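# Load carton and bottles, then close the fridge

## Task

Close the refrigerator door completely, with the carton and all three bottles inside and every bottle standing upright. The task fails if a glass bottle drops any real distance, if the door is slammed while opening or closing, or if the robot tips over or finishes leaning. The finished state must hold without the robot holding anything in place.

## Robot and tools

Robot: a Hello Robot Stretch 3 with one arm. It has a two-wheel base (0.33 m long, 0.34 m wide), a lift that slides up a mast, and a telescoping arm that points out of the robot's RIGHT side. The arm ends in a wrist (yaw, pitch, roll) and a gripper. The arm cannot reach forward, so to move the gripper forward or back you drive the base. The base cannot move sideways. Turns pivot about the point midway between the drive wheels, 0.05 m behind the front edge. With the arm retracted and the wrist folded, a turn sweeps a circle of radius 0.28 m. An unfolded, level gripper reaches past that circle.

Frames: the base frame has its origin on the floor between the drive wheels, with x forward, y left and z up. hand_pose is reported in this frame, at the point where the closed fingertips meet. The odometry frame is the base frame as it was when the scene started. Heading is positive to the left, between -3.142 and 3.142.

execute_actions takes one argument, actions, a list run in order. An empty list just returns the current state and images. Each action can have robot, steps (1 to 450 control steps at 30 per second, default 1) and until, which ends the action early once all its conditions hold. An action with only steps waits. If any value is out of range, the whole call is rejected and nothing runs. Inside robot:
- base: exactly one key. translate_m is a straight drive in metres, an offset from where the base is when the command starts; forward is positive and the magnitude is at most 1. rotate_rad is a turn on the spot in radians, also an offset; left (counter-clockwise) is positive and the magnitude is at most 3.2.
- joints: absolute targets by name. Joints you leave out keep their current target. Ranges: lift_m 0 to 1.1 (arm height); arm_m 0 to 0.52 (extension); wrist_yaw_rad -1.345 to 4.42 (0 is along the arm, positive swings toward the front, 3.0 is folded over the base); wrist_pitch_rad -1.57 to 0.451 (negative tips the fingertips down); wrist_roll_rad -2.911 to 2.911; gripper_m -0.089 to 0.179 (larger is wider; the real fingertip gap is 0.007 less when nearly shut and 0.025 less when fully open); head_pan_rad -3.953 to 1.73 (-1.57 looks along the arm); head_tilt_rad -1.53 to 0.419 (negative looks down).
- contact_limits: {"arm_m": effort%} from 1 to 100. It sets the motor effort at which the arm halts, and it lasts until the next arm command.
- Instead of a single command, robot can hold a list of up to 8 commands, including {"pause_s": s} with s at most 15. Each one starts after the previous one finishes "done".
- {"robot": {"stop": true}} brakes everything and clears the queue.
Base and joint motions run at the same time and keep going across calls. A new command takes over immediately and discards the rest of any older queue. The usual wait pattern is steps 450 with until {"robot": {"status": "ended"}}. Other conditions compare a field, for example "lift_m": [">", 0.3] or "base_status": ["!=", "moving"]. Using "any" in place of "robot" fires when the first motion ends.

Speed: the base drives at up to 0.30 m/s only when the arm is stowed (lift_m below 0.30, arm_m below 0.03, wrist_yaw_rad above 2.54). Otherwise it is capped at 0.10 m/s.

Gripper: to grip, command a value smaller than the object's width. To let go, open to at least 0.02 above the value where the fingertips made contact. Neither the reading nor "done" proves that something is held, so check the cameras.

Wrist safety: fold or unfold the wrist only with lift_m between 0.32 and 0.95, pitch at -0.4 and roll near 0. After folding, the lift may go down to 0.25. When yaw is below -0.4, keep pitch at -0.5 or lower.

zoom_image: camera is "head_camera", "nav_camera" or "wrist_camera". region is [x0, y0, x1, y1] in that camera's pixels, measured from the top-left, at most 504x504. It returns an enlarged view of that camera's latest image. head_camera (896x504) and nav_camera (672x504) move with the head pan and tilt. wrist_camera (644x364) rides on the gripper.

finished_scene: pass scene (an integer). It ends the scene permanently, so call it only after every motion has ended and the result is stable.

Result lines: base_status shows progress as (done of goal). joint_goals and joint_status are given per joint. Status words: moving, done, off_target (came to rest short of the goal and may still be pushing), contact_stop (the lift or arm hit something and went slack), time_out, stopped, not_commanded, torque_fault (a wrist servo went limp for 10 s). measured_speeds are in units per second. The refusals, queue and queue_left lines report on the queue, and "refused:", "dropped:" and "replaced:" lines explain problems. on_its_own appears when the robot has changed a goal, when a joint is slack or off, when effort at rest is abnormal, or when base_tilt has drifted by 3 degrees or more. lidar_m gives 12 distances for 30-degree sectors, starting straight ahead and going counter-clockwise, in a plane 0.17 m above the floor; it cannot see glass. wrist_depth_mm and head_depth_mm are 7x7 grids of depth in mm. motor_effort is in percent, with the peak in brackets; these readings are noisy and have offsets. base_tilt is in degrees, with forward and right positive.

Things to avoid: letting bottles fall, and swinging the door so fast that it slams. Do not push hard with the gripper high up, above about 0.45 m, because the robot can tip. Do not make a second push after a contact_stop. Do not drive while hooked on or pushing against something fixed, and do not catch on furniture, especially while reversing. If the robot leans, undo the last move in small steps, pull the gripper off whatever it is pushing, and lower the lift to about 0.2. Loose objects may occasionally get a small push from outside. Finish with nothing held by the robot.

Each tool is called as name([rows], argument=value, ...), one row to a line, values as JSON.

## Session

execute_actions(actions=[])

Scene clock: 0.00 s.
robot.base_odometry: x=+0.000 y=+0.000 heading=+0.000 (m, m, rad; robot's odometry frame)
robot.turned_by_wheels: +0.000 (rad since the last result)
robot.turned_by_imu: +0.000 (rad since the last result)
robot.base_tilt: forward=+1.1 right=+1.0 (deg)
robot.lidar_m: 1.27 2.18 2.99 2.32 1.79 2.65 2.05 1.41 1.42 1.27 1.09 1.08
robot.head_depth_mm: 1215 1201 1195 1180 1172 1157 1148 / 1332 1317 1304 1290 1274 1258 1248 / 1471 1456 1438 1419 1404 1386 1377 / 1638 1618 1605 1584 1557 1540 1531 / 1801 1813 1802 1775 1742 1732 1711 / 1883 2114 2048 2008 2004 1961 1943 / 1886 2470 2440 2372 2343 2295 2216
robot.base_status: not_commanded
robot.joint_positions: lift_m=+0.561 arm_m=+0.003 wrist_yaw_rad=+2.837 wrist_pitch_rad=-0.629 wrist_roll_rad=-0.015 gripper_m=+0.037 head_pan_rad=+0.018 head_tilt_rad=+0.006
robot.joint_goals: lift_m=+0.561 arm_m=+0.003 wrist_yaw_rad=+2.837 wrist_pitch_rad=-0.629 wrist_roll_rad=-0.015 gripper_m=+0.037 head_pan_rad=+0.018 head_tilt_rad=+0.006
robot.joint_status: lift_m=not_commanded arm_m=not_commanded wrist_yaw_rad=not_commanded wrist_pitch_rad=not_commanded wrist_roll_rad=not_commanded gripper_m=not_commanded head_pan_rad=not_commanded head_tilt_rad=not_commanded
robot.measured_speeds: translate_m=+0.000 rotate_rad=+0.000 lift_m=+0.000 arm_m=+0.000 wrist_yaw_rad=+0.000 wrist_pitch_rad=+0.000 wrist_roll_rad=+0.000 head_pan_rad=+0.000 head_tilt_rad=+0.000
robot: refusals=0 queue=idle queue_left=0
robot.motor_effort: left_wheel=+0 right_wheel=+0 lift_m=+38 arm_m=+0 wrist_yaw_rad=+1 wrist_pitch_rad=+5 wrist_roll_rad=+0 gripper_m=+0 head_pan_rad=+0 head_tilt_rad=+3 (%)
robot.hand_pose: x=+0.0367 y=+0.0363 z=+0.5296 quat_wxyz=(+0.318, +0.693, +0.117, +0.637) (m; robot's base frame)
robot.wrist_depth_mm: - - - - - - - / - - - - - - - / - - - - - - - / 947 993 967 951 963 966 949 / 829 - 847 825 833 816 839 / 732 714 - 727 754 726 719 / 656 645 - 678 653 647 647
pictures: head_camera (sideways: a quarter turn clockwise sets it upright), nav_camera (sideways: a quarter turn counterclockwise sets it upright), wrist_camera
Images, in order (width x height): head_camera 896x504, nav_camera 672x504, wrist_camera 644x364.

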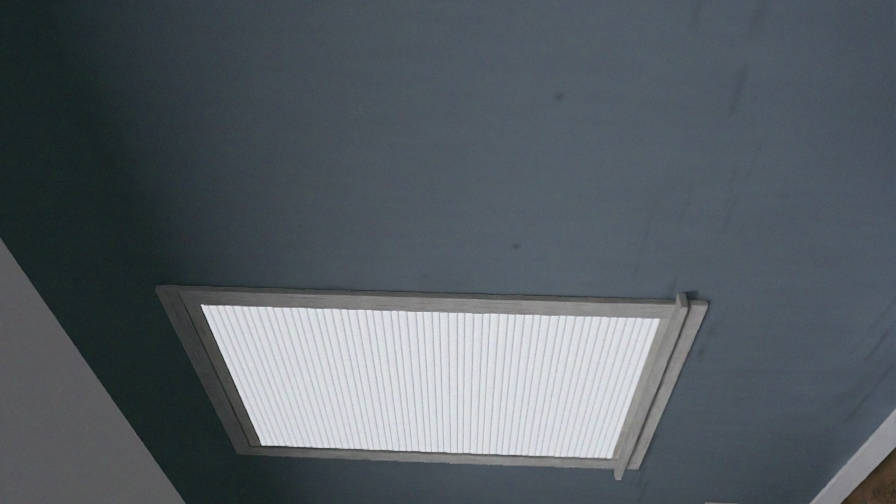

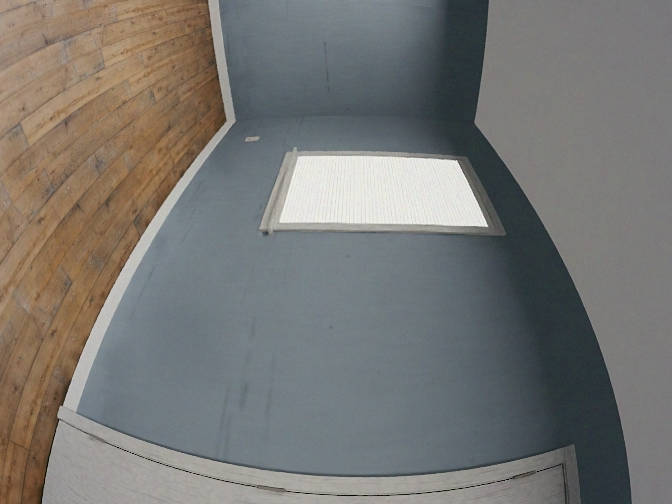

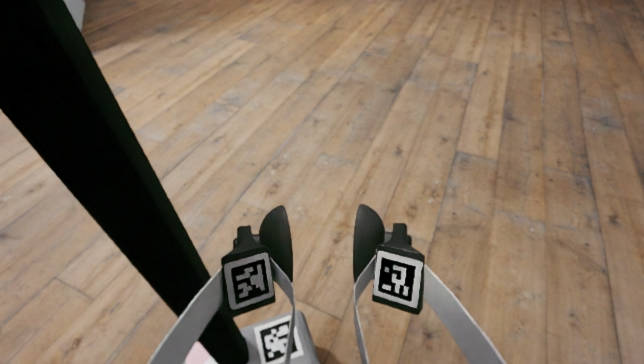

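execute_actions([
  {"robot":{"joints":{"head_pan_rad":1.7,"head_tilt_rad":-0.4,"lift_m":0.27,"wrist_pitch_rad":-0.4,"wrist_yaw_rad":3.0}},"steps":450,"until":{"robot":{"status":"ended"}}},
])

Scene clock: 3.70 s.
robot.base_odometry: x=+0.000 y=+0.000 heading=+0.000 (m, m, rad; robot's odometry frame)
robot.turned_by_wheels: +0.000 (rad since the last result)
robot.turned_by_imu: +0.001 (rad since the last result)
robot.base_tilt: forward=+1.2 right=+1.0 (deg)
robot.lidar_m: 1.27 2.17 2.99 2.33 1.80 2.65 2.05 1.42 1.42 1.26 1.08 1.08
robot.head_depth_mm: 3231 3348 3496 3496 2472 1865 1483 / 3345 3575 3792 3693 2458 1863 1480 / 3148 3336 3561 3631 2461 1860 1479 / 2897 3084 3320 3412 2477 1849 1481 / 2695 2829 2284 2353 2242 1862 1484 / 1605 2353 2397 2414 2346 1853 1482 / 2280 2432 2545 - - - -
robot.base_status: not_commanded
robot.joint_positions: lift_m=+0.270 arm_m=+0.003 wrist_yaw_rad=+2.997 wrist_pitch_rad=-0.420 wrist_roll_rad=-0.015 gripper_m=+0.037 head_pan_rad=+1.693 head_tilt_rad=-0.395
robot.joint_goals: lift_m=+0.270 arm_m=+0.003 wrist_yaw_rad=+3.000 wrist_pitch_rad=-0.400 wrist_roll_rad=-0.015 gripper_m=+0.037 head_pan_rad=+1.700 head_tilt_rad=-0.400
robot.joint_status: lift_m=done arm_m=not_commanded wrist_yaw_rad=done wrist_pitch_rad=done wrist_roll_rad=not_commanded gripper_m=not_commanded head_pan_rad=done head_tilt_rad=done
robot.measured_speeds: translate_m=+0.000 rotate_rad=+0.000 lift_m=+0.000 arm_m=+0.000 wrist_yaw_rad=+0.000 wrist_pitch_rad=+0.000 wrist_roll_rad=+0.000 head_pan_rad=+0.000 head_tilt_rad=+0.000
robot: refusals=0 queue=done queue_left=0
robot.motor_effort: left_wheel=+0(0) right_wheel=+0(1) lift_m=+25(38) arm_m=+0(0) wrist_yaw_rad=+3(3) wrist_pitch_rad=+8(8) wrist_roll_rad=+0(0) gripper_m=+1(0) head_pan_rad=+2(26) head_tilt_rad=-4(36) (%)
robot.hand_pose: x=+0.0111 y=+0.0741 z=+0.2827 quat_wxyz=(+0.197, +0.695, +0.099, +0.685) (m; robot's base frame)
robot.wrist_depth_mm: - - - - - - - / - - - - - - - / 981 - 962 969 938 933 931 / 752 726 734 720 717 720 718 / 597 592 - 592 595 583 579 / 499 495 - 516 508 491 484 / 442 - - - 423 424 420
pictures: head_camera (sideways: a quarter turn clockwise sets it upright), nav_camera (sideways: a quarter turn counterclockwise sets it upright), wrist_camera
camera_calibration (this result's frames):
head_camera: T_world_to_cam=[[0.0610148, -0.335358, -0.940113, 1.23721], [-0.982107, -0.188294, 0.00342827, 0.00426069], [-0.178167, 0.923082, -0.340846, 0.401578], [0, 0, 0, 1]] pos_world=[0.000244691, 0.0450203, 1.29998]
nav_camera: T_world_to_cam=[[-0.0588757, 0.428208, 0.90176, -1.13367], [0.991129, 0.132893, 0.00160512, 0.0452798], [-0.119151, 0.893855, -0.432233, 0.52054], [0, 0, 0, 1]] pos_world=[-0.0496012, 0.0141424, 1.24722]
wrist_camera: T_world_to_cam=[[0.988332, -0.152279, -0.00315985, -0.000179781], [-0.0889244, -0.560051, -0.823672, 0.305063], [0.123659, 0.814343, -0.567058, 0.265048], [0, 0, 0, 1]] pos_world=[-0.00547023, -0.0450165, 0.401569]
Images, in order (width x height): head_camera 896x504, nav_camera 672x504, wrist_camera 644x364.

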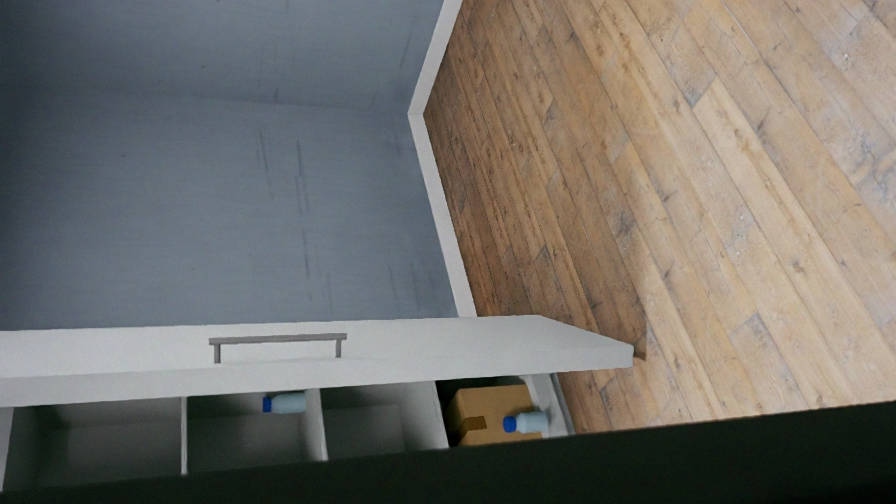

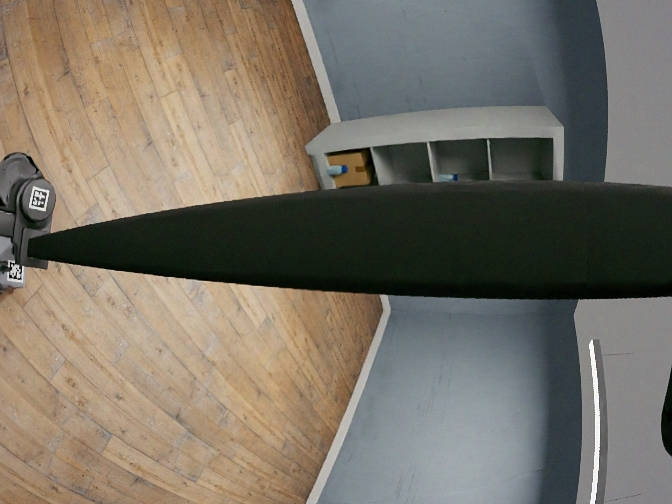

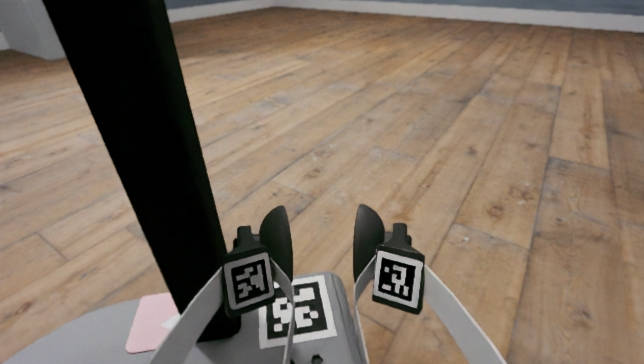

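execute_actions([
  {"robot":[{"base":{"rotate_rad":2.3},"joints":{"head_pan_rad":-0.45,"head_tilt_rad":-0.5}},{"base":{"translate_m":1.0}}],"steps":450,"until":{"robot":{"status":"ended"}}},
])

Scene clock: 11.63 s.
robot.base_odometry: x=-0.666 y=+0.746 heading=+2.300 (m, m, rad; robot's odometry frame)
robot.turned_by_wheels: +2.300 (rad since the last result)
robot.turned_by_imu: +2.341 (rad since the last result)
robot.base_tilt: forward=+1.2 right=+1.0 (deg)
robot.lidar_m: 1.65 1.69 1.93 1.82 1.87 2.11 2.07 2.15 2.80 2.93 0.96 1.05
robot.head_depth_mm: 1287 1378 1452 1547 1428 1209 1299 / 1462 1559 1595 1708 1774 1665 1377 / 1511 1650 1691 1797 1619 1649 1370 / 1055 1141 1235 1357 1513 1613 1373 / 1226 1343 1483 1671 1897 1662 1369 / 1443 1550 1662 1800 1950 1670 1372 / 1386 1489 1587 1713 1866 1670 1369
robot.base_status: done (translate_m +1.0000 of +1.0000)
robot.joint_positions: lift_m=+0.270 arm_m=+0.003 wrist_yaw_rad=+2.997 wrist_pitch_rad=-0.419 wrist_roll_rad=-0.015 gripper_m=+0.037 head_pan_rad=-0.443 head_tilt_rad=-0.495
robot.joint_goals: lift_m=+0.270 arm_m=+0.003 wrist_yaw_rad=+3.000 wrist_pitch_rad=-0.400 wrist_roll_rad=-0.015 gripper_m=+0.037 head_pan_rad=-0.450 head_tilt_rad=-0.500
robot.joint_status: lift_m=done arm_m=not_commanded wrist_yaw_rad=done wrist_pitch_rad=done wrist_roll_rad=not_commanded gripper_m=not_commanded head_pan_rad=done head_tilt_rad=done
robot.measured_speeds: translate_m=+0.000 rotate_rad=+0.000 lift_m=+0.000 arm_m=+0.000 wrist_yaw_rad=+0.000 wrist_pitch_rad=+0.000 wrist_roll_rad=+0.000 head_pan_rad=+0.000 head_tilt_rad=+0.000
robot: refusals=0 queue=done queue_left=0
robot.motor_effort: left_wheel=-4(15) right_wheel=+3(8) lift_m=+25(26) arm_m=-1(0) wrist_yaw_rad=+2(3) wrist_pitch_rad=+7(8) wrist_roll_rad=+0(0) gripper_m=+1(0) head_pan_rad=-2(30) head_tilt_rad=-4(19) (%)
robot.hand_pose: x=+0.0110 y=+0.0741 z=+0.2828 quat_wxyz=(+0.196, +0.695, +0.099, +0.685) (m; robot's base frame)
robot.wrist_depth_mm: - - - - - - - / - - - - - - - / 1000 - 973 965 950 969 947 / 748 728 733 737 740 728 722 / 600 599 - 581 598 579 580 / 502 495 - 513 505 489 485 / 440 - - - 420 420 423
pictures: head_camera (sideways: a quarter turn clockwise sets it upright), nav_camera (sideways: a quarter turn counterclockwise sets it upright), wrist_camera
camera_calibration (this result's frames):
head_camera: T_world_to_cam=[[-0.39902, 0.167464, -0.901521, 1.18965], [0.367438, 0.929993, 0.0101218, -0.012685], [0.840103, -0.327214, -0.432618, 0.514793], [0, 0, 0, 1]] pos_world=[0.046876, -0.0189788, 1.29533]
nav_camera: T_world_to_cam=[[0.472426, -0.217151, 0.854201, -1.07488], [-0.418354, -0.908284, 0.00047594, 0.0553479], [0.775754, -0.357583, -0.519943, 0.629208], [0, 0, 0, 1]] pos_world=[0.0428473, 0.041854, 1.24529]
wrist_camera: T_world_to_cam=[[0.988435, -0.151614, -0.0031659, -0.000081212], [-0.0884676, -0.559548, -0.824062, 0.305287], [0.123168, 0.814812, -0.56649, 0.264896], [0, 0, 0, 1]] pos_world=[-0.00553839, -0.0450294, 0.401636]
Images, in order (width x height): head_camera 896x504, nav_camera 672x504, wrist_camera 644x364.

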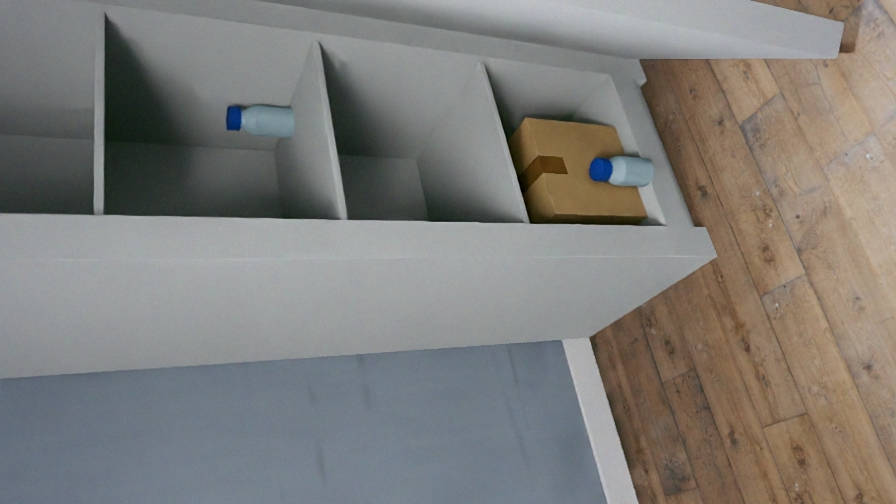

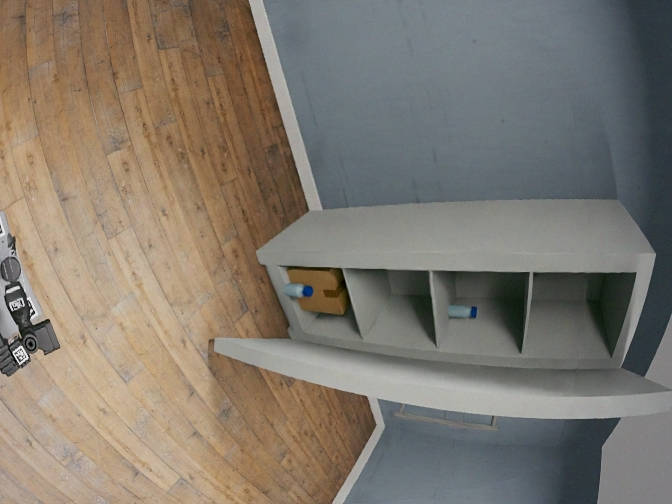

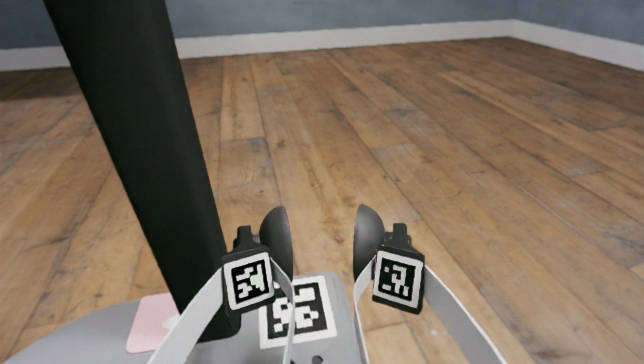

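execute_actions([
  {"robot":[{"base":{"rotate_rad":-0.26}},{"base":{"translate_m":0.776}},{"base":{"rotate_rad":1.05},"joints":{"head_pan_rad":-1.5,"head_tilt_rad":-0.9}},{"joints":{"lift_m":0.36}},{"joints":{"wrist_yaw_rad":0,"gripper_m":0.15}},{"joints":{"wrist_pitch_rad":-0.1,"lift_m":0.3}}],"steps":450,"until":{"robot":{"status":"ended"}}},
  {"steps":200,"until":{"robot":{"status":"ended"}}},
])

Scene clock: 24.87 s.
robot.base_odometry: x=-1.017 y=+1.438 heading=+3.090 (m, m, rad; robot's odometry frame)
robot.turned_by_wheels: +0.790 (rad since the last result)
robot.turned_by_imu: +0.810 (rad since the last result)
robot.base_tilt: forward=+1.2 right=+1.0 (deg)
robot.lidar_m: 1.03 1.69 2.07 1.96 2.82 2.81 3.17 0.50 0.55 0.47 0.55 0.92
robot.head_depth_mm: 833 774 1062 1244 1390 1270 1133 / 840 726 1155 1075 1332 1277 1138 / 843 680 1125 1000 1126 1257 1160 / 408 468 559 676 870 1220 1145 / 431 509 620 790 1096 1284 1142 / 492 595 751 1021 1410 1286 1145 / 575 720 957 1240 1418 1289 1143
robot.base_status: done (rotate_rad +1.0499 of +1.0500)
robot.joint_positions: lift_m=+0.300 arm_m=+0.003 wrist_yaw_rad=+0.003 wrist_pitch_rad=-0.122 wrist_roll_rad=-0.015 gripper_m=+0.150 head_pan_rad=-1.493 head_tilt_rad=-0.889
robot.joint_goals: lift_m=+0.300 arm_m=+0.003 wrist_yaw_rad=+0.000 wrist_pitch_rad=-0.100 wrist_roll_rad=-0.015 gripper_m=+0.150 head_pan_rad=-1.500 head_tilt_rad=-0.900
robot.joint_status: lift_m=done arm_m=not_commanded wrist_yaw_rad=done wrist_pitch_rad=done wrist_roll_rad=not_commanded gripper_m=done head_pan_rad=done head_tilt_rad=done
robot.measured_speeds: translate_m=+0.000 rotate_rad=+0.000 lift_m=+0.000 arm_m=+0.000 wrist_yaw_rad=+0.000 wrist_pitch_rad=+0.000 wrist_roll_rad=+0.000 head_pan_rad=+0.000 head_tilt_rad=+0.000
robot: refusals=0 queue=done queue_left=0
robot.motor_effort: left_wheel=-4(17) right_wheel=+2(7) lift_m=+25(53) arm_m=+0(1) wrist_yaw_rad=-3(1) wrist_pitch_rad=+9(9) wrist_roll_rad=+0(0) gripper_m=+0(81) head_pan_rad=-3(29) head_tilt_rad=-7(41) (%)
robot.hand_pose: x=-0.0207 y=-0.3992 z=+0.3839 quat_wxyz=(+0.711, +0.045, -0.700, -0.042) (m; robot's base frame)
robot.wrist_depth_mm: 327 207 230 736 626 537 381 / 379 224 236 756 640 541 386 / 441 247 245 481 649 548 388 / 541 272 253 412 667 553 388 / 593 326 262 420 712 529 400 / 643 - 272 426 634 - 388 / 612 396 285 443 601 574 429
pictures: head_camera (sideways: a quarter turn clockwise sets it upright), nav_camera (sideways: a quarter turn counterclockwise sets it upright), wrist_camera
camera_calibration (this result's frames):
head_camera: T_world_to_cam=[[-0.077712, 0.741811, -0.666091, 0.880781], [0.99021, 0.135133, 0.0349679, -0.048819], [0.11595, -0.656853, -0.74505, 0.925657], [0, 0, 0, 1]] pos_world=[0.00945807, -0.0387556, 1.27805]
nav_camera: T_world_to_cam=[[0.0692068, -0.805364, 0.588727, -0.726429], [-0.996072, -0.088464, -0.00392517, 0.0646009], [0.0552423, -0.586142, -0.808323, 1.0087], [0, 0, 0, 1]] pos_world=[0.0588982, 0.0119142, 1.24327]
wrist_camera: T_world_to_cam=[[-0.99998, 0.00339104, -0.00535666, -0.0186381], [0.00612857, 0.300773, -0.953676, 0.516105], [-0.00162282, -0.95369, -0.300788, -0.0988323], [0, 0, 0, 1]] pos_world=[-0.0219611, -0.249423, 0.46237]
Images, in order (width x height): head_camera 896x504, nav_camera 672x504, wrist_camera 644x364.

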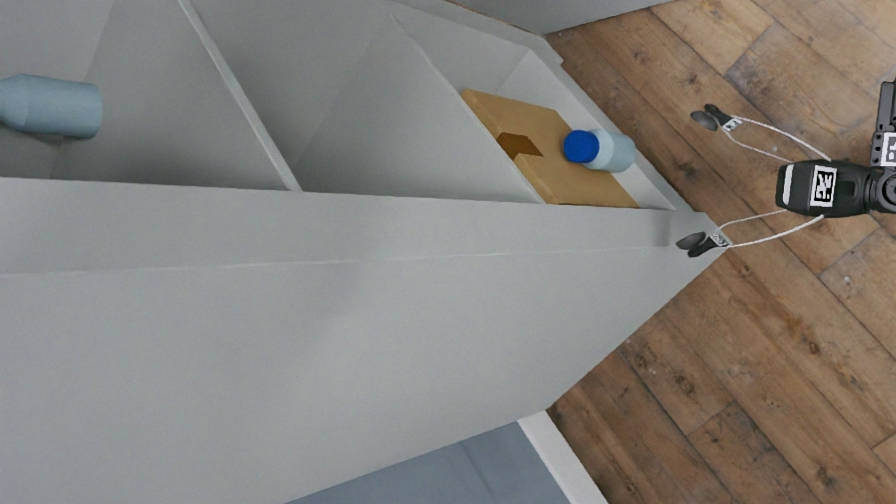

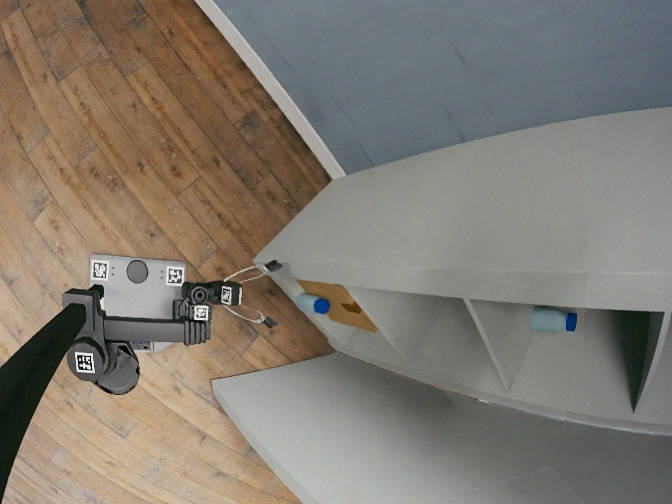

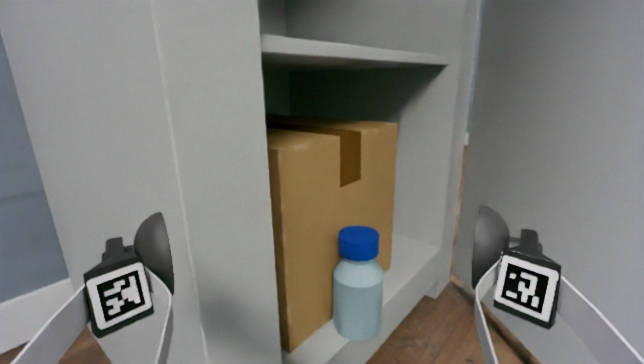

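execute_actions([
  {"robot":[{"base":{"translate_m":-0.16}},{"joints":{"wrist_yaw_rad":0.5,"lift_m":0.12,"gripper_m":0.12,"arm_m":0.13}}],"steps":450,"until":{"robot":{"status":"ended"}}},
])

Scene clock: 30.30 s.
robot.base_odometry: x=-0.857 y=+1.430 heading=+3.090 (m, m, rad; robot's odometry frame)
robot.turned_by_wheels: +0.000 (rad since the last result)
robot.turned_by_imu: +0.000 (rad since the last result)
robot.base_tilt: forward=+1.2 right=+1.0 (deg)
robot.lidar_m: 1.17 1.91 2.17 1.98 2.70 2.72 3.04 0.42 0.38 0.61 0.52 1.04
robot.head_depth_mm: 755 831 897 910 932 947 1034 / 799 895 1027 1225 1389 1253 1158 / 858 813 1132 1179 1374 1278 1106 / 871 759 1201 1053 1188 1283 1134 / 942 734 1198 1030 1024 1215 1141 / 898 561 617 702 958 1267 1142 / 440 491 584 869 1417 1292 1149
robot.base_status: done (translate_m -0.1600 of -0.1600)
robot.joint_positions: lift_m=+0.120 arm_m=+0.130 wrist_yaw_rad=+0.497 wrist_pitch_rad=-0.122 wrist_roll_rad=-0.015 gripper_m=+0.120 head_pan_rad=-1.493 head_tilt_rad=-0.889
robot.joint_goals: lift_m=+0.120 arm_m=+0.130 wrist_yaw_rad=+0.500 wrist_pitch_rad=-0.100 wrist_roll_rad=-0.015 gripper_m=+0.120 head_pan_rad=-1.500 head_tilt_rad=-0.900
robot.joint_status: lift_m=done arm_m=done wrist_yaw_rad=done wrist_pitch_rad=done wrist_roll_rad=not_commanded gripper_m=done head_pan_rad=done head_tilt_rad=done
robot.measured_speeds: translate_m=+0.000 rotate_rad=+0.000 lift_m=+0.000 arm_m=+0.000 wrist_yaw_rad=+0.000 wrist_pitch_rad=+0.000 wrist_roll_rad=+0.000 head_pan_rad=+0.000 head_tilt_rad=+0.000
robot: refusals=0 queue=done queue_left=0
robot.motor_effort: left_wheel=-4(11) right_wheel=+2(1) lift_m=+25(25) arm_m=+5(7) wrist_yaw_rad=+3(4) wrist_pitch_rad=+8(9) wrist_roll_rad=+0(0) gripper_m=-1(82) head_pan_rad=-3(2) head_tilt_rad=-7(7) (%)
robot.hand_pose: x=+0.0985 y=-0.4957 z=+0.2041 quat_wxyz=(+0.700, +0.214, -0.668, +0.133) (m; robot's base frame)
robot.wrist_depth_mm: 171 178 319 257 285 324 393 / 605 184 334 269 295 341 402 / 634 192 321 282 260 363 402 / 660 198 355 298 257 434 415 / 658 206 316 312 269 371 404 / 495 466 253 279 305 - 444 / 398 235 253 286 355 376 374
pictures: head_camera (sideways: a quarter turn clockwise sets it upright), nav_camera (sideways: a quarter turn counterclockwise sets it upright), wrist_camera
camera_calibration (this result's frames):
head_camera: T_world_to_cam=[[-0.0775787, 0.741825, -0.666091, 0.88078], [0.990235, 0.134955, 0.0349679, -0.0488192], [0.115832, -0.656874, -0.74505, 0.925658], [0, 0, 0, 1]] pos_world=[0.0094511, -0.0387562, 1.27805]
nav_camera: T_world_to_cam=[[0.069062, -0.805376, 0.588727, -0.726428], [-0.996088, -0.088285, -0.00392517, 0.064601], [0.055137, -0.586152, -0.808323, 1.0087], [0, 0, 0, 1]] pos_world=[0.0589004, 0.0119047, 1.24327]
wrist_camera: T_world_to_cam=[[-0.88198, -0.471256, -0.00536191, -0.147027], [-0.136889, 0.267049, -0.953911, 0.370352], [0.450968, -0.840597, -0.300041, -0.233432], [0, 0, 0, 1]] pos_world=[0.0262931, -0.364411, 0.282456]
Images, in order (width x height): head_camera 896x504, nav_camera 672x504, wrist_camera 644x364.

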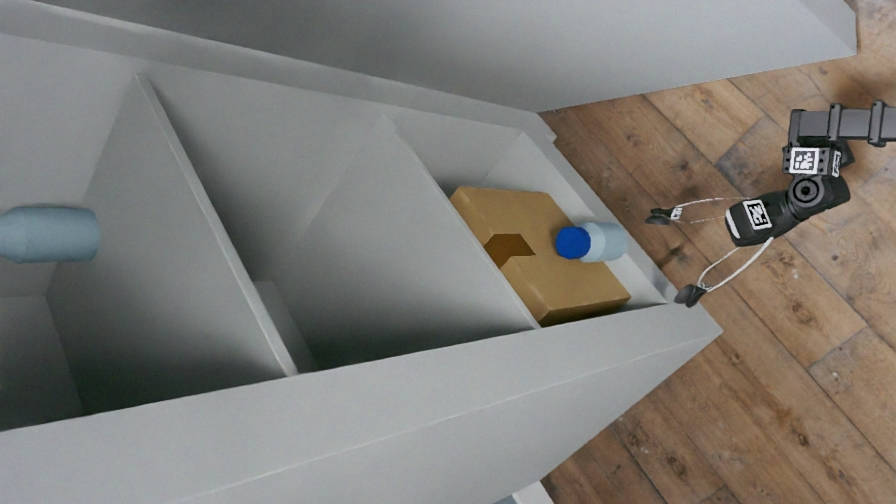

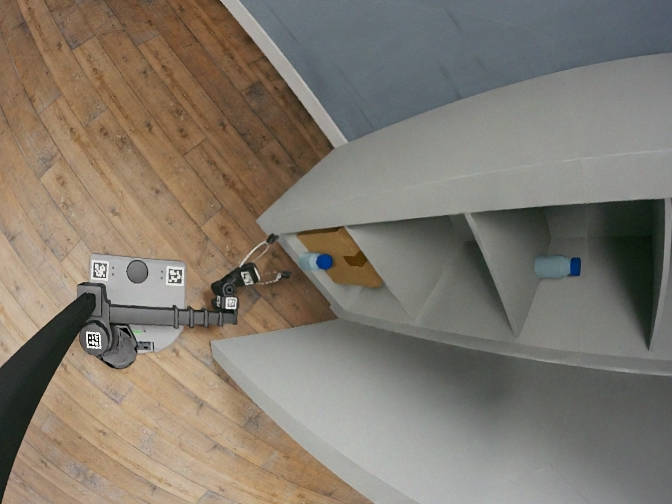

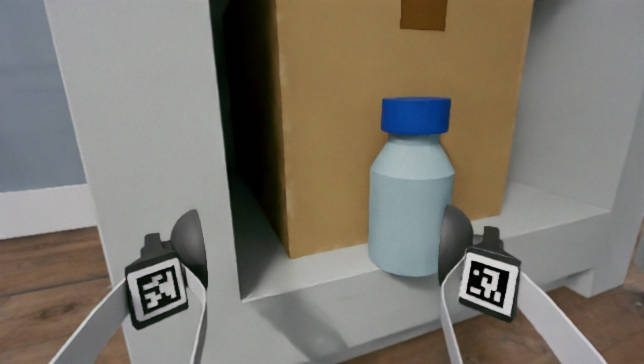

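execute_actions([
  {"robot":[{"base":{"translate_m":-0.05},"joints":{"lift_m":0.09}},{"joints":{"arm_m":0.2,"gripper_m":0.15}},{"base":{"translate_m":0.035},"joints":{"arm_m":0.265}}],"steps":450,"until":{"robot":{"status":"ended"}}},
])

Scene clock: 34.93 s.
robot.base_odometry: x=-0.842 y=+1.429 heading=+3.090 (m, m, rad; robot's odometry frame)
robot.turned_by_wheels: +0.000 (rad since the last result)
robot.turned_by_imu: +0.001 (rad since the last result)
robot.base_tilt: forward=+1.2 right=+1.0 (deg)
robot.lidar_m: 1.17 1.93 2.19 1.99 2.69 2.70 3.03 2.57 0.37 0.61 0.52 1.05
robot.head_depth_mm: 747 827 850 864 881 895 1042 / 783 883 1037 1189 1347 1254 1133 / 848 941 1125 1287 1392 1301 1136 / 855 784 1193 1074 1199 1257 1144 / 954 733 1226 1032 1053 1224 1140 / 911 715 633 734 920 1267 1148 / 452 503 577 818 1414 1292 1147
robot.base_status: done (translate_m +0.0350 of +0.0350)
robot.joint_positions: lift_m=+0.090 arm_m=+0.265 wrist_yaw_rad=+0.498 wrist_pitch_rad=-0.121 wrist_roll_rad=-0.015 gripper_m=+0.150 head_pan_rad=-1.493 head_tilt_rad=-0.889
robot.joint_goals: lift_m=+0.090 arm_m=+0.265 wrist_yaw_rad=+0.500 wrist_pitch_rad=-0.100 wrist_roll_rad=-0.015 gripper_m=+0.150 head_pan_rad=-1.500 head_tilt_rad=-0.900
robot.joint_status: lift_m=done arm_m=done wrist_yaw_rad=done wrist_pitch_rad=done wrist_roll_rad=not_commanded gripper_m=done head_pan_rad=done head_tilt_rad=done
robot.measured_speeds: translate_m=+0.000 rotate_rad=+0.000 lift_m=+0.000 arm_m=+0.000 wrist_yaw_rad=+0.000 wrist_pitch_rad=+0.000 wrist_roll_rad=+0.000 head_pan_rad=+0.000 head_tilt_rad=+0.000
robot: refusals=0 queue=done queue_left=0
robot.motor_effort: left_wheel=-4(10) right_wheel=+2(5) lift_m=+24(25) arm_m=+4(5) wrist_yaw_rad=+2(3) wrist_pitch_rad=+8(8) wrist_roll_rad=+0(0) gripper_m=+0(83) head_pan_rad=-3(2) head_tilt_rad=-7(7) (%)
robot.hand_pose: x=+0.0986 y=-0.6307 z=+0.1742 quat_wxyz=(+0.700, +0.214, -0.668, +0.134) (m; robot's base frame)
robot.wrist_depth_mm: 239 149 163 176 200 225 297 / 236 155 167 127 210 238 303 / 242 162 176 139 220 354 308 / 232 170 181 135 232 350 312 / 224 182 190 138 246 281 278 / 207 - 195 146 211 - 289 / - 168 171 156 209 252 321
pictures: head_camera (sideways: a quarter turn clockwise sets it upright), nav_camera (sideways: a quarter turn counterclockwise sets it upright), wrist_camera
camera_calibration (this result's frames):
head_camera: T_world_to_cam=[[-0.0775391, 0.741829, -0.666091, 0.88078], [0.990242, 0.134902, 0.0349679, -0.0488192], [0.115797, -0.65688, -0.74505, 0.925658], [0, 0, 0, 1]] pos_world=[0.00944904, -0.0387564, 1.27805]
nav_camera: T_world_to_cam=[[0.0690191, -0.80538, 0.588727, -0.726428], [-0.996092, -0.0882319, -0.00392517, 0.064601], [0.0551057, -0.586155, -0.808323, 1.0087], [0, 0, 0, 1]] pos_world=[0.058901, 0.0119019, 1.24327]
wrist_camera: T_world_to_cam=[[-0.881866, -0.471469, -0.00536438, -0.210892], [-0.136781, 0.2667, -0.954024, 0.377677], [0.451224, -0.840588, -0.299681, -0.355987], [0, 0, 0, 1]] pos_world=[0.0263104, -0.499393, 0.252499]
Images, in order (width x height): head_camera 896x504, nav_camera 672x504, wrist_camera 644x364.

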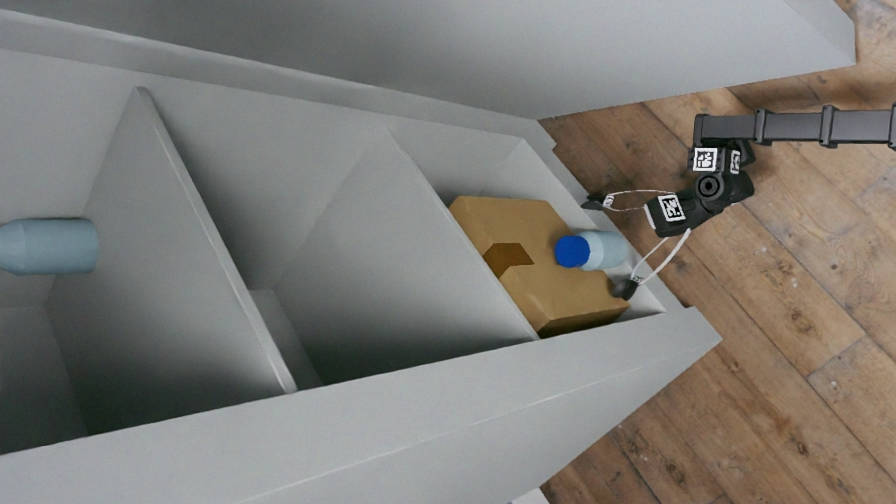

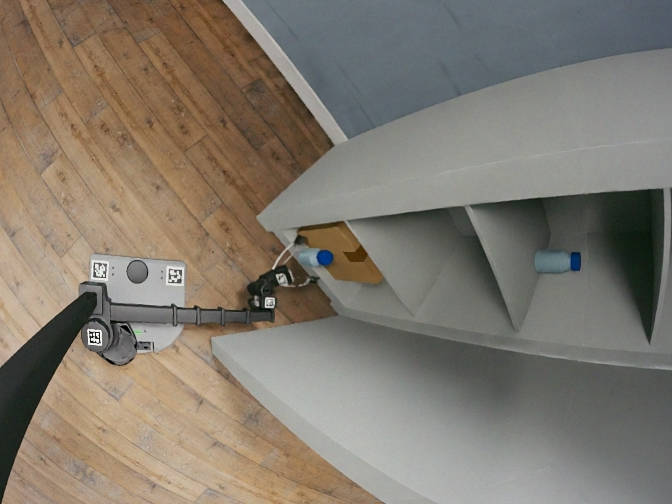

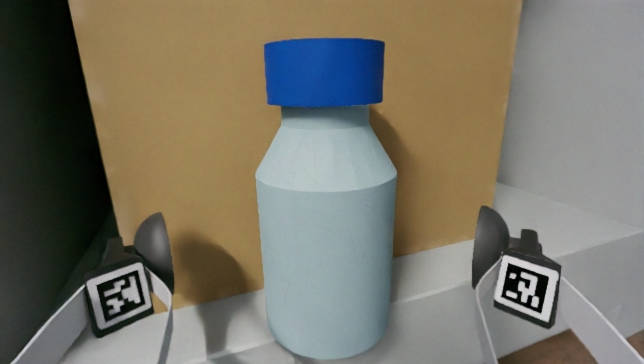

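execute_actions([
  {"robot":[{"joints":{"arm_m":0.272}},{"joints":{"gripper_m":0.0}},{"joints":{"lift_m":0.11}},{"joints":{"arm_m":0.17}},{"joints":{"lift_m":0.52}}],"steps":450,"until":{"robot":{"status":"ended"}}},
])

Scene clock: 47.73 s.
robot.base_odometry: x=-0.842 y=+1.429 heading=+3.090 (m, m, rad; robot's odometry frame)
robot.turned_by_wheels: +0.000 (rad since the last result)
robot.turned_by_imu: +0.003 (rad since the last result)
robot.base_tilt: forward=+1.2 right=+1.0 (deg)
robot.lidar_m: 1.18 1.93 2.19 1.99 2.69 2.70 3.04 2.57 0.37 0.64 0.52 1.05
robot.head_depth_mm: 747 826 847 862 876 837 954 / 786 882 1034 1183 1337 1232 1138 / 848 942 1126 1278 1388 1240 1138 / 855 785 1198 1050 1226 1281 1142 / 955 736 1226 1026 1050 1226 1149 / 913 716 635 733 918 1271 1143 / 452 504 579 817 1418 1290 1146
robot.base_status: done (translate_m +0.0350 of +0.0350)
robot.joint_positions: lift_m=+0.519 arm_m=+0.170 wrist_yaw_rad=+0.499 wrist_pitch_rad=-0.166 wrist_roll_rad=-0.015 gripper_m=+0.013 head_pan_rad=-1.493 head_tilt_rad=-0.889
robot.joint_goals: lift_m=+0.520 arm_m=+0.170 wrist_yaw_rad=+0.500 wrist_pitch_rad=-0.100 wrist_roll_rad=-0.015 gripper_m=+0.012 head_pan_rad=-1.500 head_tilt_rad=-0.900
robot.joint_status: lift_m=done arm_m=done wrist_yaw_rad=done wrist_pitch_rad=done wrist_roll_rad=not_commanded gripper_m=done head_pan_rad=done head_tilt_rad=done
robot.measured_speeds: translate_m=+0.000 rotate_rad=+0.000 lift_m=+0.000 arm_m=+0.000 wrist_yaw_rad=+0.000 wrist_pitch_rad=+0.000 wrist_roll_rad=+0.000 head_pan_rad=+0.000 head_tilt_rad=+0.000
robot: refusals=0 queue=done queue_left=0
robot.on_its_own: gripper_m is held at +0.012, not at your +0.000, by its stall guard, which is not easing now
robot.motor_effort: left_wheel=-4(4) right_wheel=+2(2) lift_m=+55(56) arm_m=-4(4) wrist_yaw_rad=+1(3) wrist_pitch_rad=+25(25) wrist_roll_rad=+0(0) gripper_m=-19(98) head_pan_rad=-3(2) head_tilt_rad=-7(7) (%)
robot.hand_pose: x=+0.0975 y=-0.5337 z=+0.5920 quat_wxyz=(+0.703, +0.230, -0.663, +0.119) (m; robot's base frame)
robot.wrist_depth_mm: 153 197 571 604 641 460 356 / 159 173 594 123 638 475 362 / 165 179 631 133 683 487 367 / 173 185 485 128 468 468 390 / 180 195 335 132 336 395 403 / 191 203 152 138 160 508 420 / 204 211 372 147 395 515 454
pictures: head_camera (sideways: a quarter turn clockwise sets it upright), nav_camera (sideways: a quarter turn counterclockwise sets it upright), wrist_camera
camera_calibration (this result's frames):
head_camera: T_world_to_cam=[[-0.0775391, 0.741829, -0.666091, 0.88078], [0.990242, 0.134902, 0.0349679, -0.0488192], [0.115797, -0.65688, -0.74505, 0.925658], [0, 0, 0, 1]] pos_world=[0.00944904, -0.0387564, 1.27805]
nav_camera: T_world_to_cam=[[0.0690191, -0.80538, 0.588727, -0.726428], [-0.996092, -0.0882319, -0.00392517, 0.064601], [0.0551057, -0.586155, -0.808323, 1.0087], [0, 0, 0, 1]] pos_world=[0.058901, 0.0119019, 1.24327]
wrist_camera: T_world_to_cam=[[-0.88142, -0.472306, -0.00506422, -0.164501], [-0.157424, 0.303861, -0.93962, 0.763582], [0.445327, -0.827403, -0.342182, -0.115997], [0, 0, 0, 1]] pos_world=[0.0268685, -0.405694, 0.676952]
Images, in order (width x height): head_camera 896x504, nav_camera 672x504, wrist_camera 644x364.

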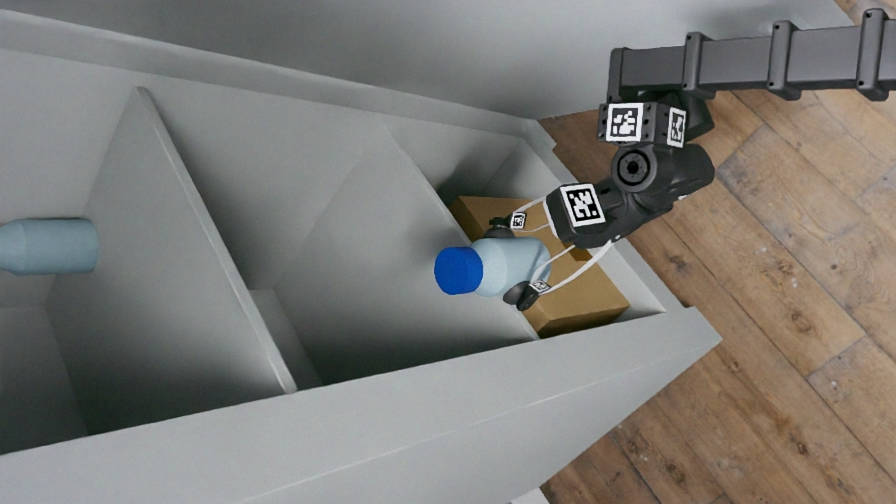

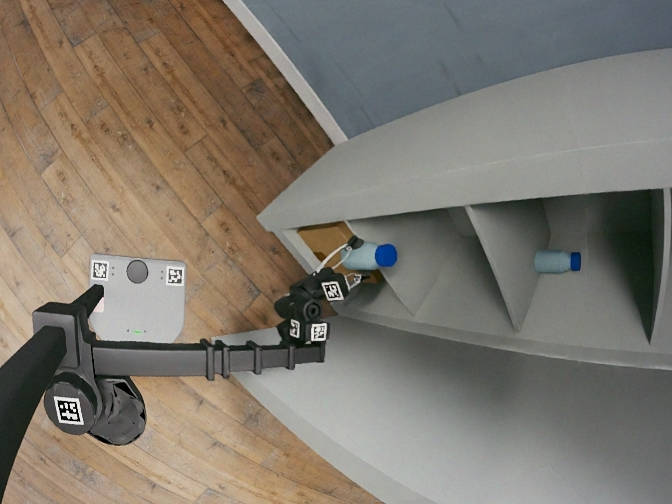

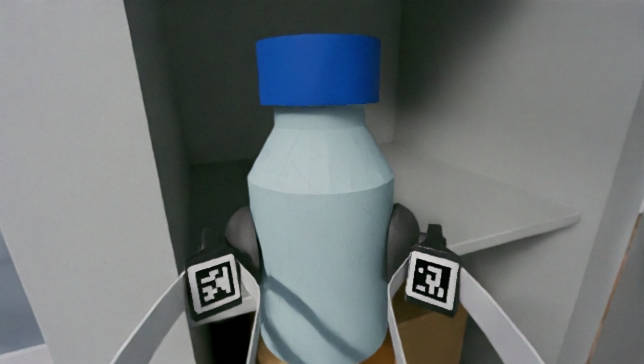

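execute_actions([
  {"robot":[{"joints":{"lift_m":0.545}},{"joints":{"arm_m":0.40},"base":{"translate_m":0.04}},{"joints":{"lift_m":0.5}}],"steps":450,"until":{"robot":{"status":"ended"}}},
])

Scene clock: 52.63 s.
robot.base_odometry: x=-0.882 y=+1.431 heading=+3.090 (m, m, rad; robot's odometry frame)
robot.turned_by_wheels: +0.000 (rad since the last result)
robot.turned_by_imu: +0.001 (rad since the last result)
robot.base_tilt: forward=+1.2 right=+1.0 (deg)
robot.lidar_m: 1.14 1.88 2.16 1.98 2.72 2.74 3.08 0.41 0.40 0.61 0.51 1.02
robot.head_depth_mm: 752 850 966 993 978 963 1022 / 816 902 1053 1124 1417 1272 1136 / 852 783 1155 1095 1356 1277 1139 / 883 733 1220 1007 1189 1260 1140 / 930 734 1166 959 942 1227 1148 / 461 510 580 705 1058 1289 1146 / 422 485 637 959 1438 1290 1144
robot.base_status: done (translate_m +0.0400 of +0.0400)
robot.joint_positions: lift_m=+0.500 arm_m=+0.400 wrist_yaw_rad=+0.499 wrist_pitch_rad=-0.166 wrist_roll_rad=-0.015 gripper_m=+0.013 head_pan_rad=-1.493 head_tilt_rad=-0.889
robot.joint_goals: lift_m=+0.500 arm_m=+0.400 wrist_yaw_rad=+0.500 wrist_pitch_rad=-0.100 wrist_roll_rad=-0.015 gripper_m=+0.012 head_pan_rad=-1.500 head_tilt_rad=-0.900
robot.joint_status: lift_m=done arm_m=done wrist_yaw_rad=done wrist_pitch_rad=done wrist_roll_rad=not_commanded gripper_m=done head_pan_rad=done head_tilt_rad=done
robot.measured_speeds: translate_m=+0.000 rotate_rad=+0.000 lift_m=+0.000 arm_m=+0.000 wrist_yaw_rad=+0.000 wrist_pitch_rad=+0.000 wrist_roll_rad=+0.000 head_pan_rad=+0.000 head_tilt_rad=+0.000
robot: refusals=0 queue=done queue_left=0
robot.on_its_own: gripper_m is held at +0.012, not at your +0.000, by its stall guard, which is not easing now
robot.motor_effort: left_wheel=-4(5) right_wheel=+2(6) lift_m=+29(57) arm_m=+4(5) wrist_yaw_rad=+1(2) wrist_pitch_rad=+25(25) wrist_roll_rad=+0(0) gripper_m=-20(19) head_pan_rad=-2(2) head_tilt_rad=-7(8) (%)
robot.hand_pose: x=+0.0975 y=-0.7631 z=+0.5728 quat_wxyz=(+0.703, +0.230, -0.663, +0.119) (m; robot's base frame)
robot.wrist_depth_mm: 343 370 402 426 419 302 233 / 360 387 416 123 414 310 238 / 369 404 444 133 447 315 244 / 388 418 433 129 398 323 249 / 325 324 293 132 293 303 253 / 249 246 153 139 160 240 236 / 198 198 190 147 194 194 191
pictures: head_camera (sideways: a quarter turn clockwise sets it upright), nav_camera (sideways: a quarter turn counterclockwise sets it upright), wrist_camera
camera_calibration (this result's frames):
head_camera: T_world_to_cam=[[-0.0774961, 0.741834, -0.666091, 0.880779], [0.99025, 0.134845, 0.0349679, -0.0488193], [0.115759, -0.656886, -0.74505, 0.925658], [0, 0, 0, 1]] pos_world=[0.00944679, -0.0387566, 1.27805]
nav_camera: T_world_to_cam=[[0.0689723, -0.805384, 0.588727, -0.726428], [-0.996097, -0.0881741, -0.00392517, 0.064601], [0.0550717, -0.586158, -0.808323, 1.0087], [0, 0, 0, 1]] pos_world=[0.0589017, 0.0118988, 1.24327]
wrist_camera: T_world_to_cam=[[-0.881333, -0.472469, -0.00506093, -0.273068], [-0.157679, 0.304194, -0.93947, 0.815364], [0.445409, -0.827188, -0.342595, -0.312044], [0, 0, 0, 1]] pos_world=[0.0268894, -0.635164, 0.657723]
Images, in order (width x height): head_camera 896x504, nav_camera 672x504, wrist_camera 644x364.

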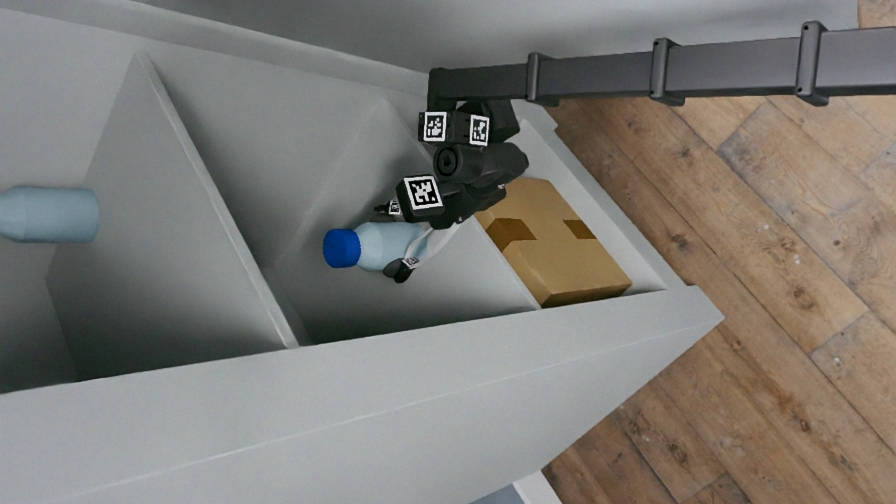

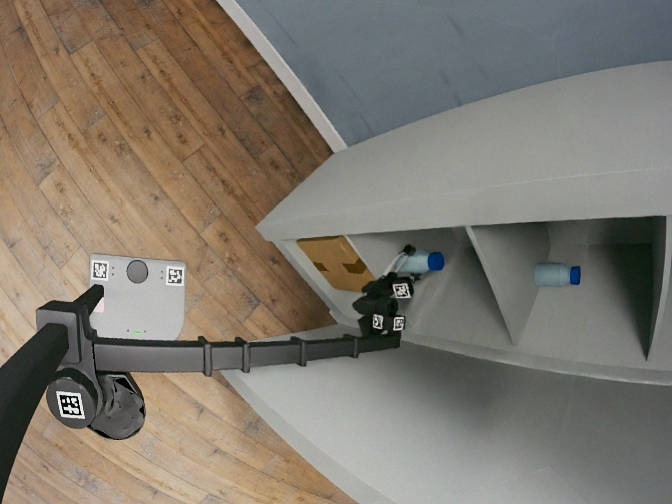

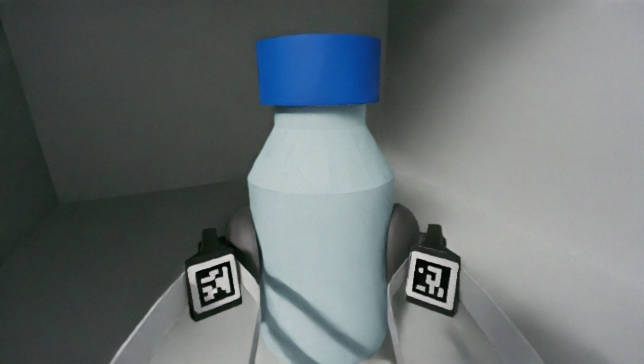

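execute_actions([
  {"robot":[{"joints":{"lift_m":0.487}},{"joints":{"gripper_m":0.15}},{"joints":{"arm_m":0.3},"base":{"translate_m":-0.04}},{"joints":{"arm_m":0.0,"gripper_m":0.0}},{"joints":{"wrist_yaw_rad":1.6,"lift_m":0.3,"head_pan_rad":-1.0}},{"base":{"translate_m":-0.55}}],"steps":450,"until":{"robot":{"status":"ended"}}},
  {"steps":300,"until":{"robot":{"status":"ended"}}},
])

Scene clock: 69.70 s.
robot.base_odometry: x=-0.293 y=+1.400 heading=+3.090 (m, m, rad; robot's odometry frame)
robot.turned_by_wheels: +0.000 (rad since the last result)
robot.turned_by_imu: +0.000 (rad since the last result)
robot.base_tilt: forward=+1.2 right=+1.0 (deg)
robot.lidar_m: 1.64 2.56 2.17 2.72 2.31 2.30 2.57 2.21 2.20 1.76 0.39 0.41
robot.head_depth_mm: 1460 1699 1935 1674 1448 1271 1133 / 652 816 1121 1643 1449 1275 1132 / 350 575 695 908 1262 1276 1147 / 401 458 518 634 788 1079 1157 / 341 386 451 550 752 1243 1137 / 337 396 1150 1347 1435 1286 1149 / 945 1191 1066 1289 1472 1293 1146
robot.base_status: done (translate_m -0.5500 of -0.5500)
robot.joint_positions: lift_m=+0.300 arm_m=+0.003 wrist_yaw_rad=+1.597 wrist_pitch_rad=-0.121 wrist_roll_rad=-0.015 gripper_m=+0.000 head_pan_rad=-1.007 head_tilt_rad=-0.889
robot.joint_goals: lift_m=+0.300 arm_m=+0.000 wrist_yaw_rad=+1.600 wrist_pitch_rad=-0.100 wrist_roll_rad=-0.015 gripper_m=+0.000 head_pan_rad=-1.000 head_tilt_rad=-0.900
robot.joint_status: lift_m=done arm_m=done wrist_yaw_rad=done wrist_pitch_rad=done wrist_roll_rad=not_commanded gripper_m=done head_pan_rad=done head_tilt_rad=done
robot.measured_speeds: translate_m=+0.000 rotate_rad=+0.000 lift_m=+0.000 arm_m=+0.000 wrist_yaw_rad=+0.000 wrist_pitch_rad=+0.000 wrist_roll_rad=+0.000 head_pan_rad=+0.000 head_tilt_rad=+0.000
robot: refusals=0 queue=done queue_left=0
robot.motor_effort: left_wheel=-3(10) right_wheel=+2(3) lift_m=+25(30) arm_m=-4(1) wrist_yaw_rad=+3(6) wrist_pitch_rad=+8(25) wrist_roll_rad=+0(0) gripper_m=-3(82) head_pan_rad=+3(24) head_tilt_rad=-7(8) (%)
robot.hand_pose: x=+0.2300 y=-0.1415 z=+0.3842 quat_wxyz=(+0.527, +0.532, -0.457, +0.480) (m; robot's base frame)
robot.wrist_depth_mm: - - - - - 641 178 / - - - - - 667 180 / - - - - - 695 182 / - - - - - 713 190 / - - - - - 262 199 / 818 794 802 - 803 265 210 / 641 642 643 623 622 269 222
pictures: head_camera (sideways: a quarter turn clockwise sets it upright), nav_camera (sideways: a quarter turn counterclockwise sets it upright), wrist_camera
camera_calibration (this result's frames):
head_camera: T_world_to_cam=[[-0.415189, 0.619629, -0.666091, 0.882839], [0.81245, 0.581981, 0.0349679, -0.0477347], [0.409319, -0.526647, -0.74505, 0.923867], [0, 0, 0, 1]] pos_world=[0.0271707, -0.0327001, 1.27805]
nav_camera: T_world_to_cam=[[0.437352, -0.679797, 0.588727, -0.728675], [-0.83943, -0.543453, -0.00392517, 0.0636454], [0.322614, -0.492478, -0.808323, 1.00706], [0, 0, 0, 1]] pos_world=[0.0472207, 0.035195, 1.24327]
wrist_camera: T_world_to_cam=[[0.0195427, -0.999795, -0.00536386, -0.14528], [-0.299814, -0.000742197, -0.953997, 0.465148], [0.953798, 0.0202518, -0.299767, 0.0651065], [0, 0, 0, 1]] pos_world=[0.0801986, -0.146224, 0.462488]
Images, in order (width x height): head_camera 896x504, nav_camera 672x504, wrist_camera 644x364.

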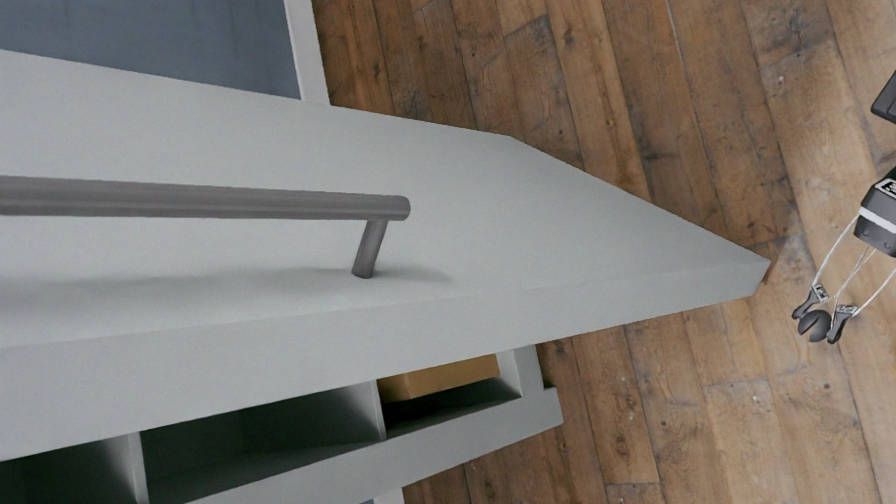

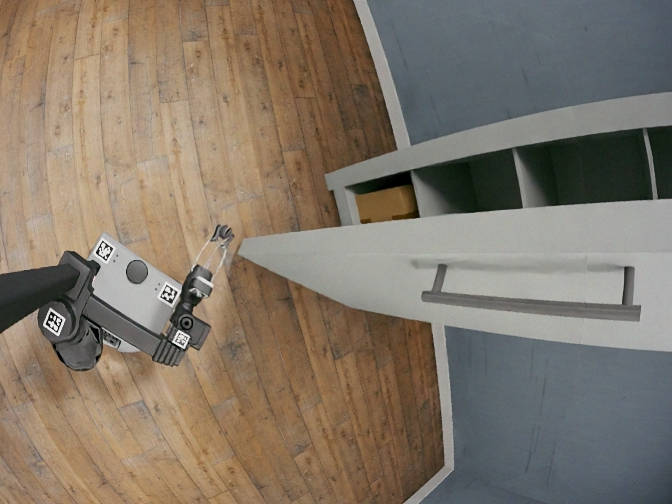

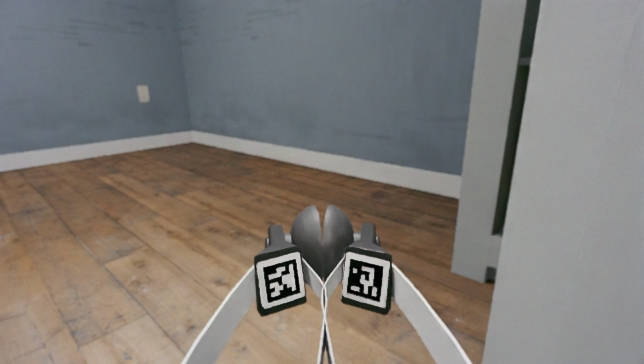

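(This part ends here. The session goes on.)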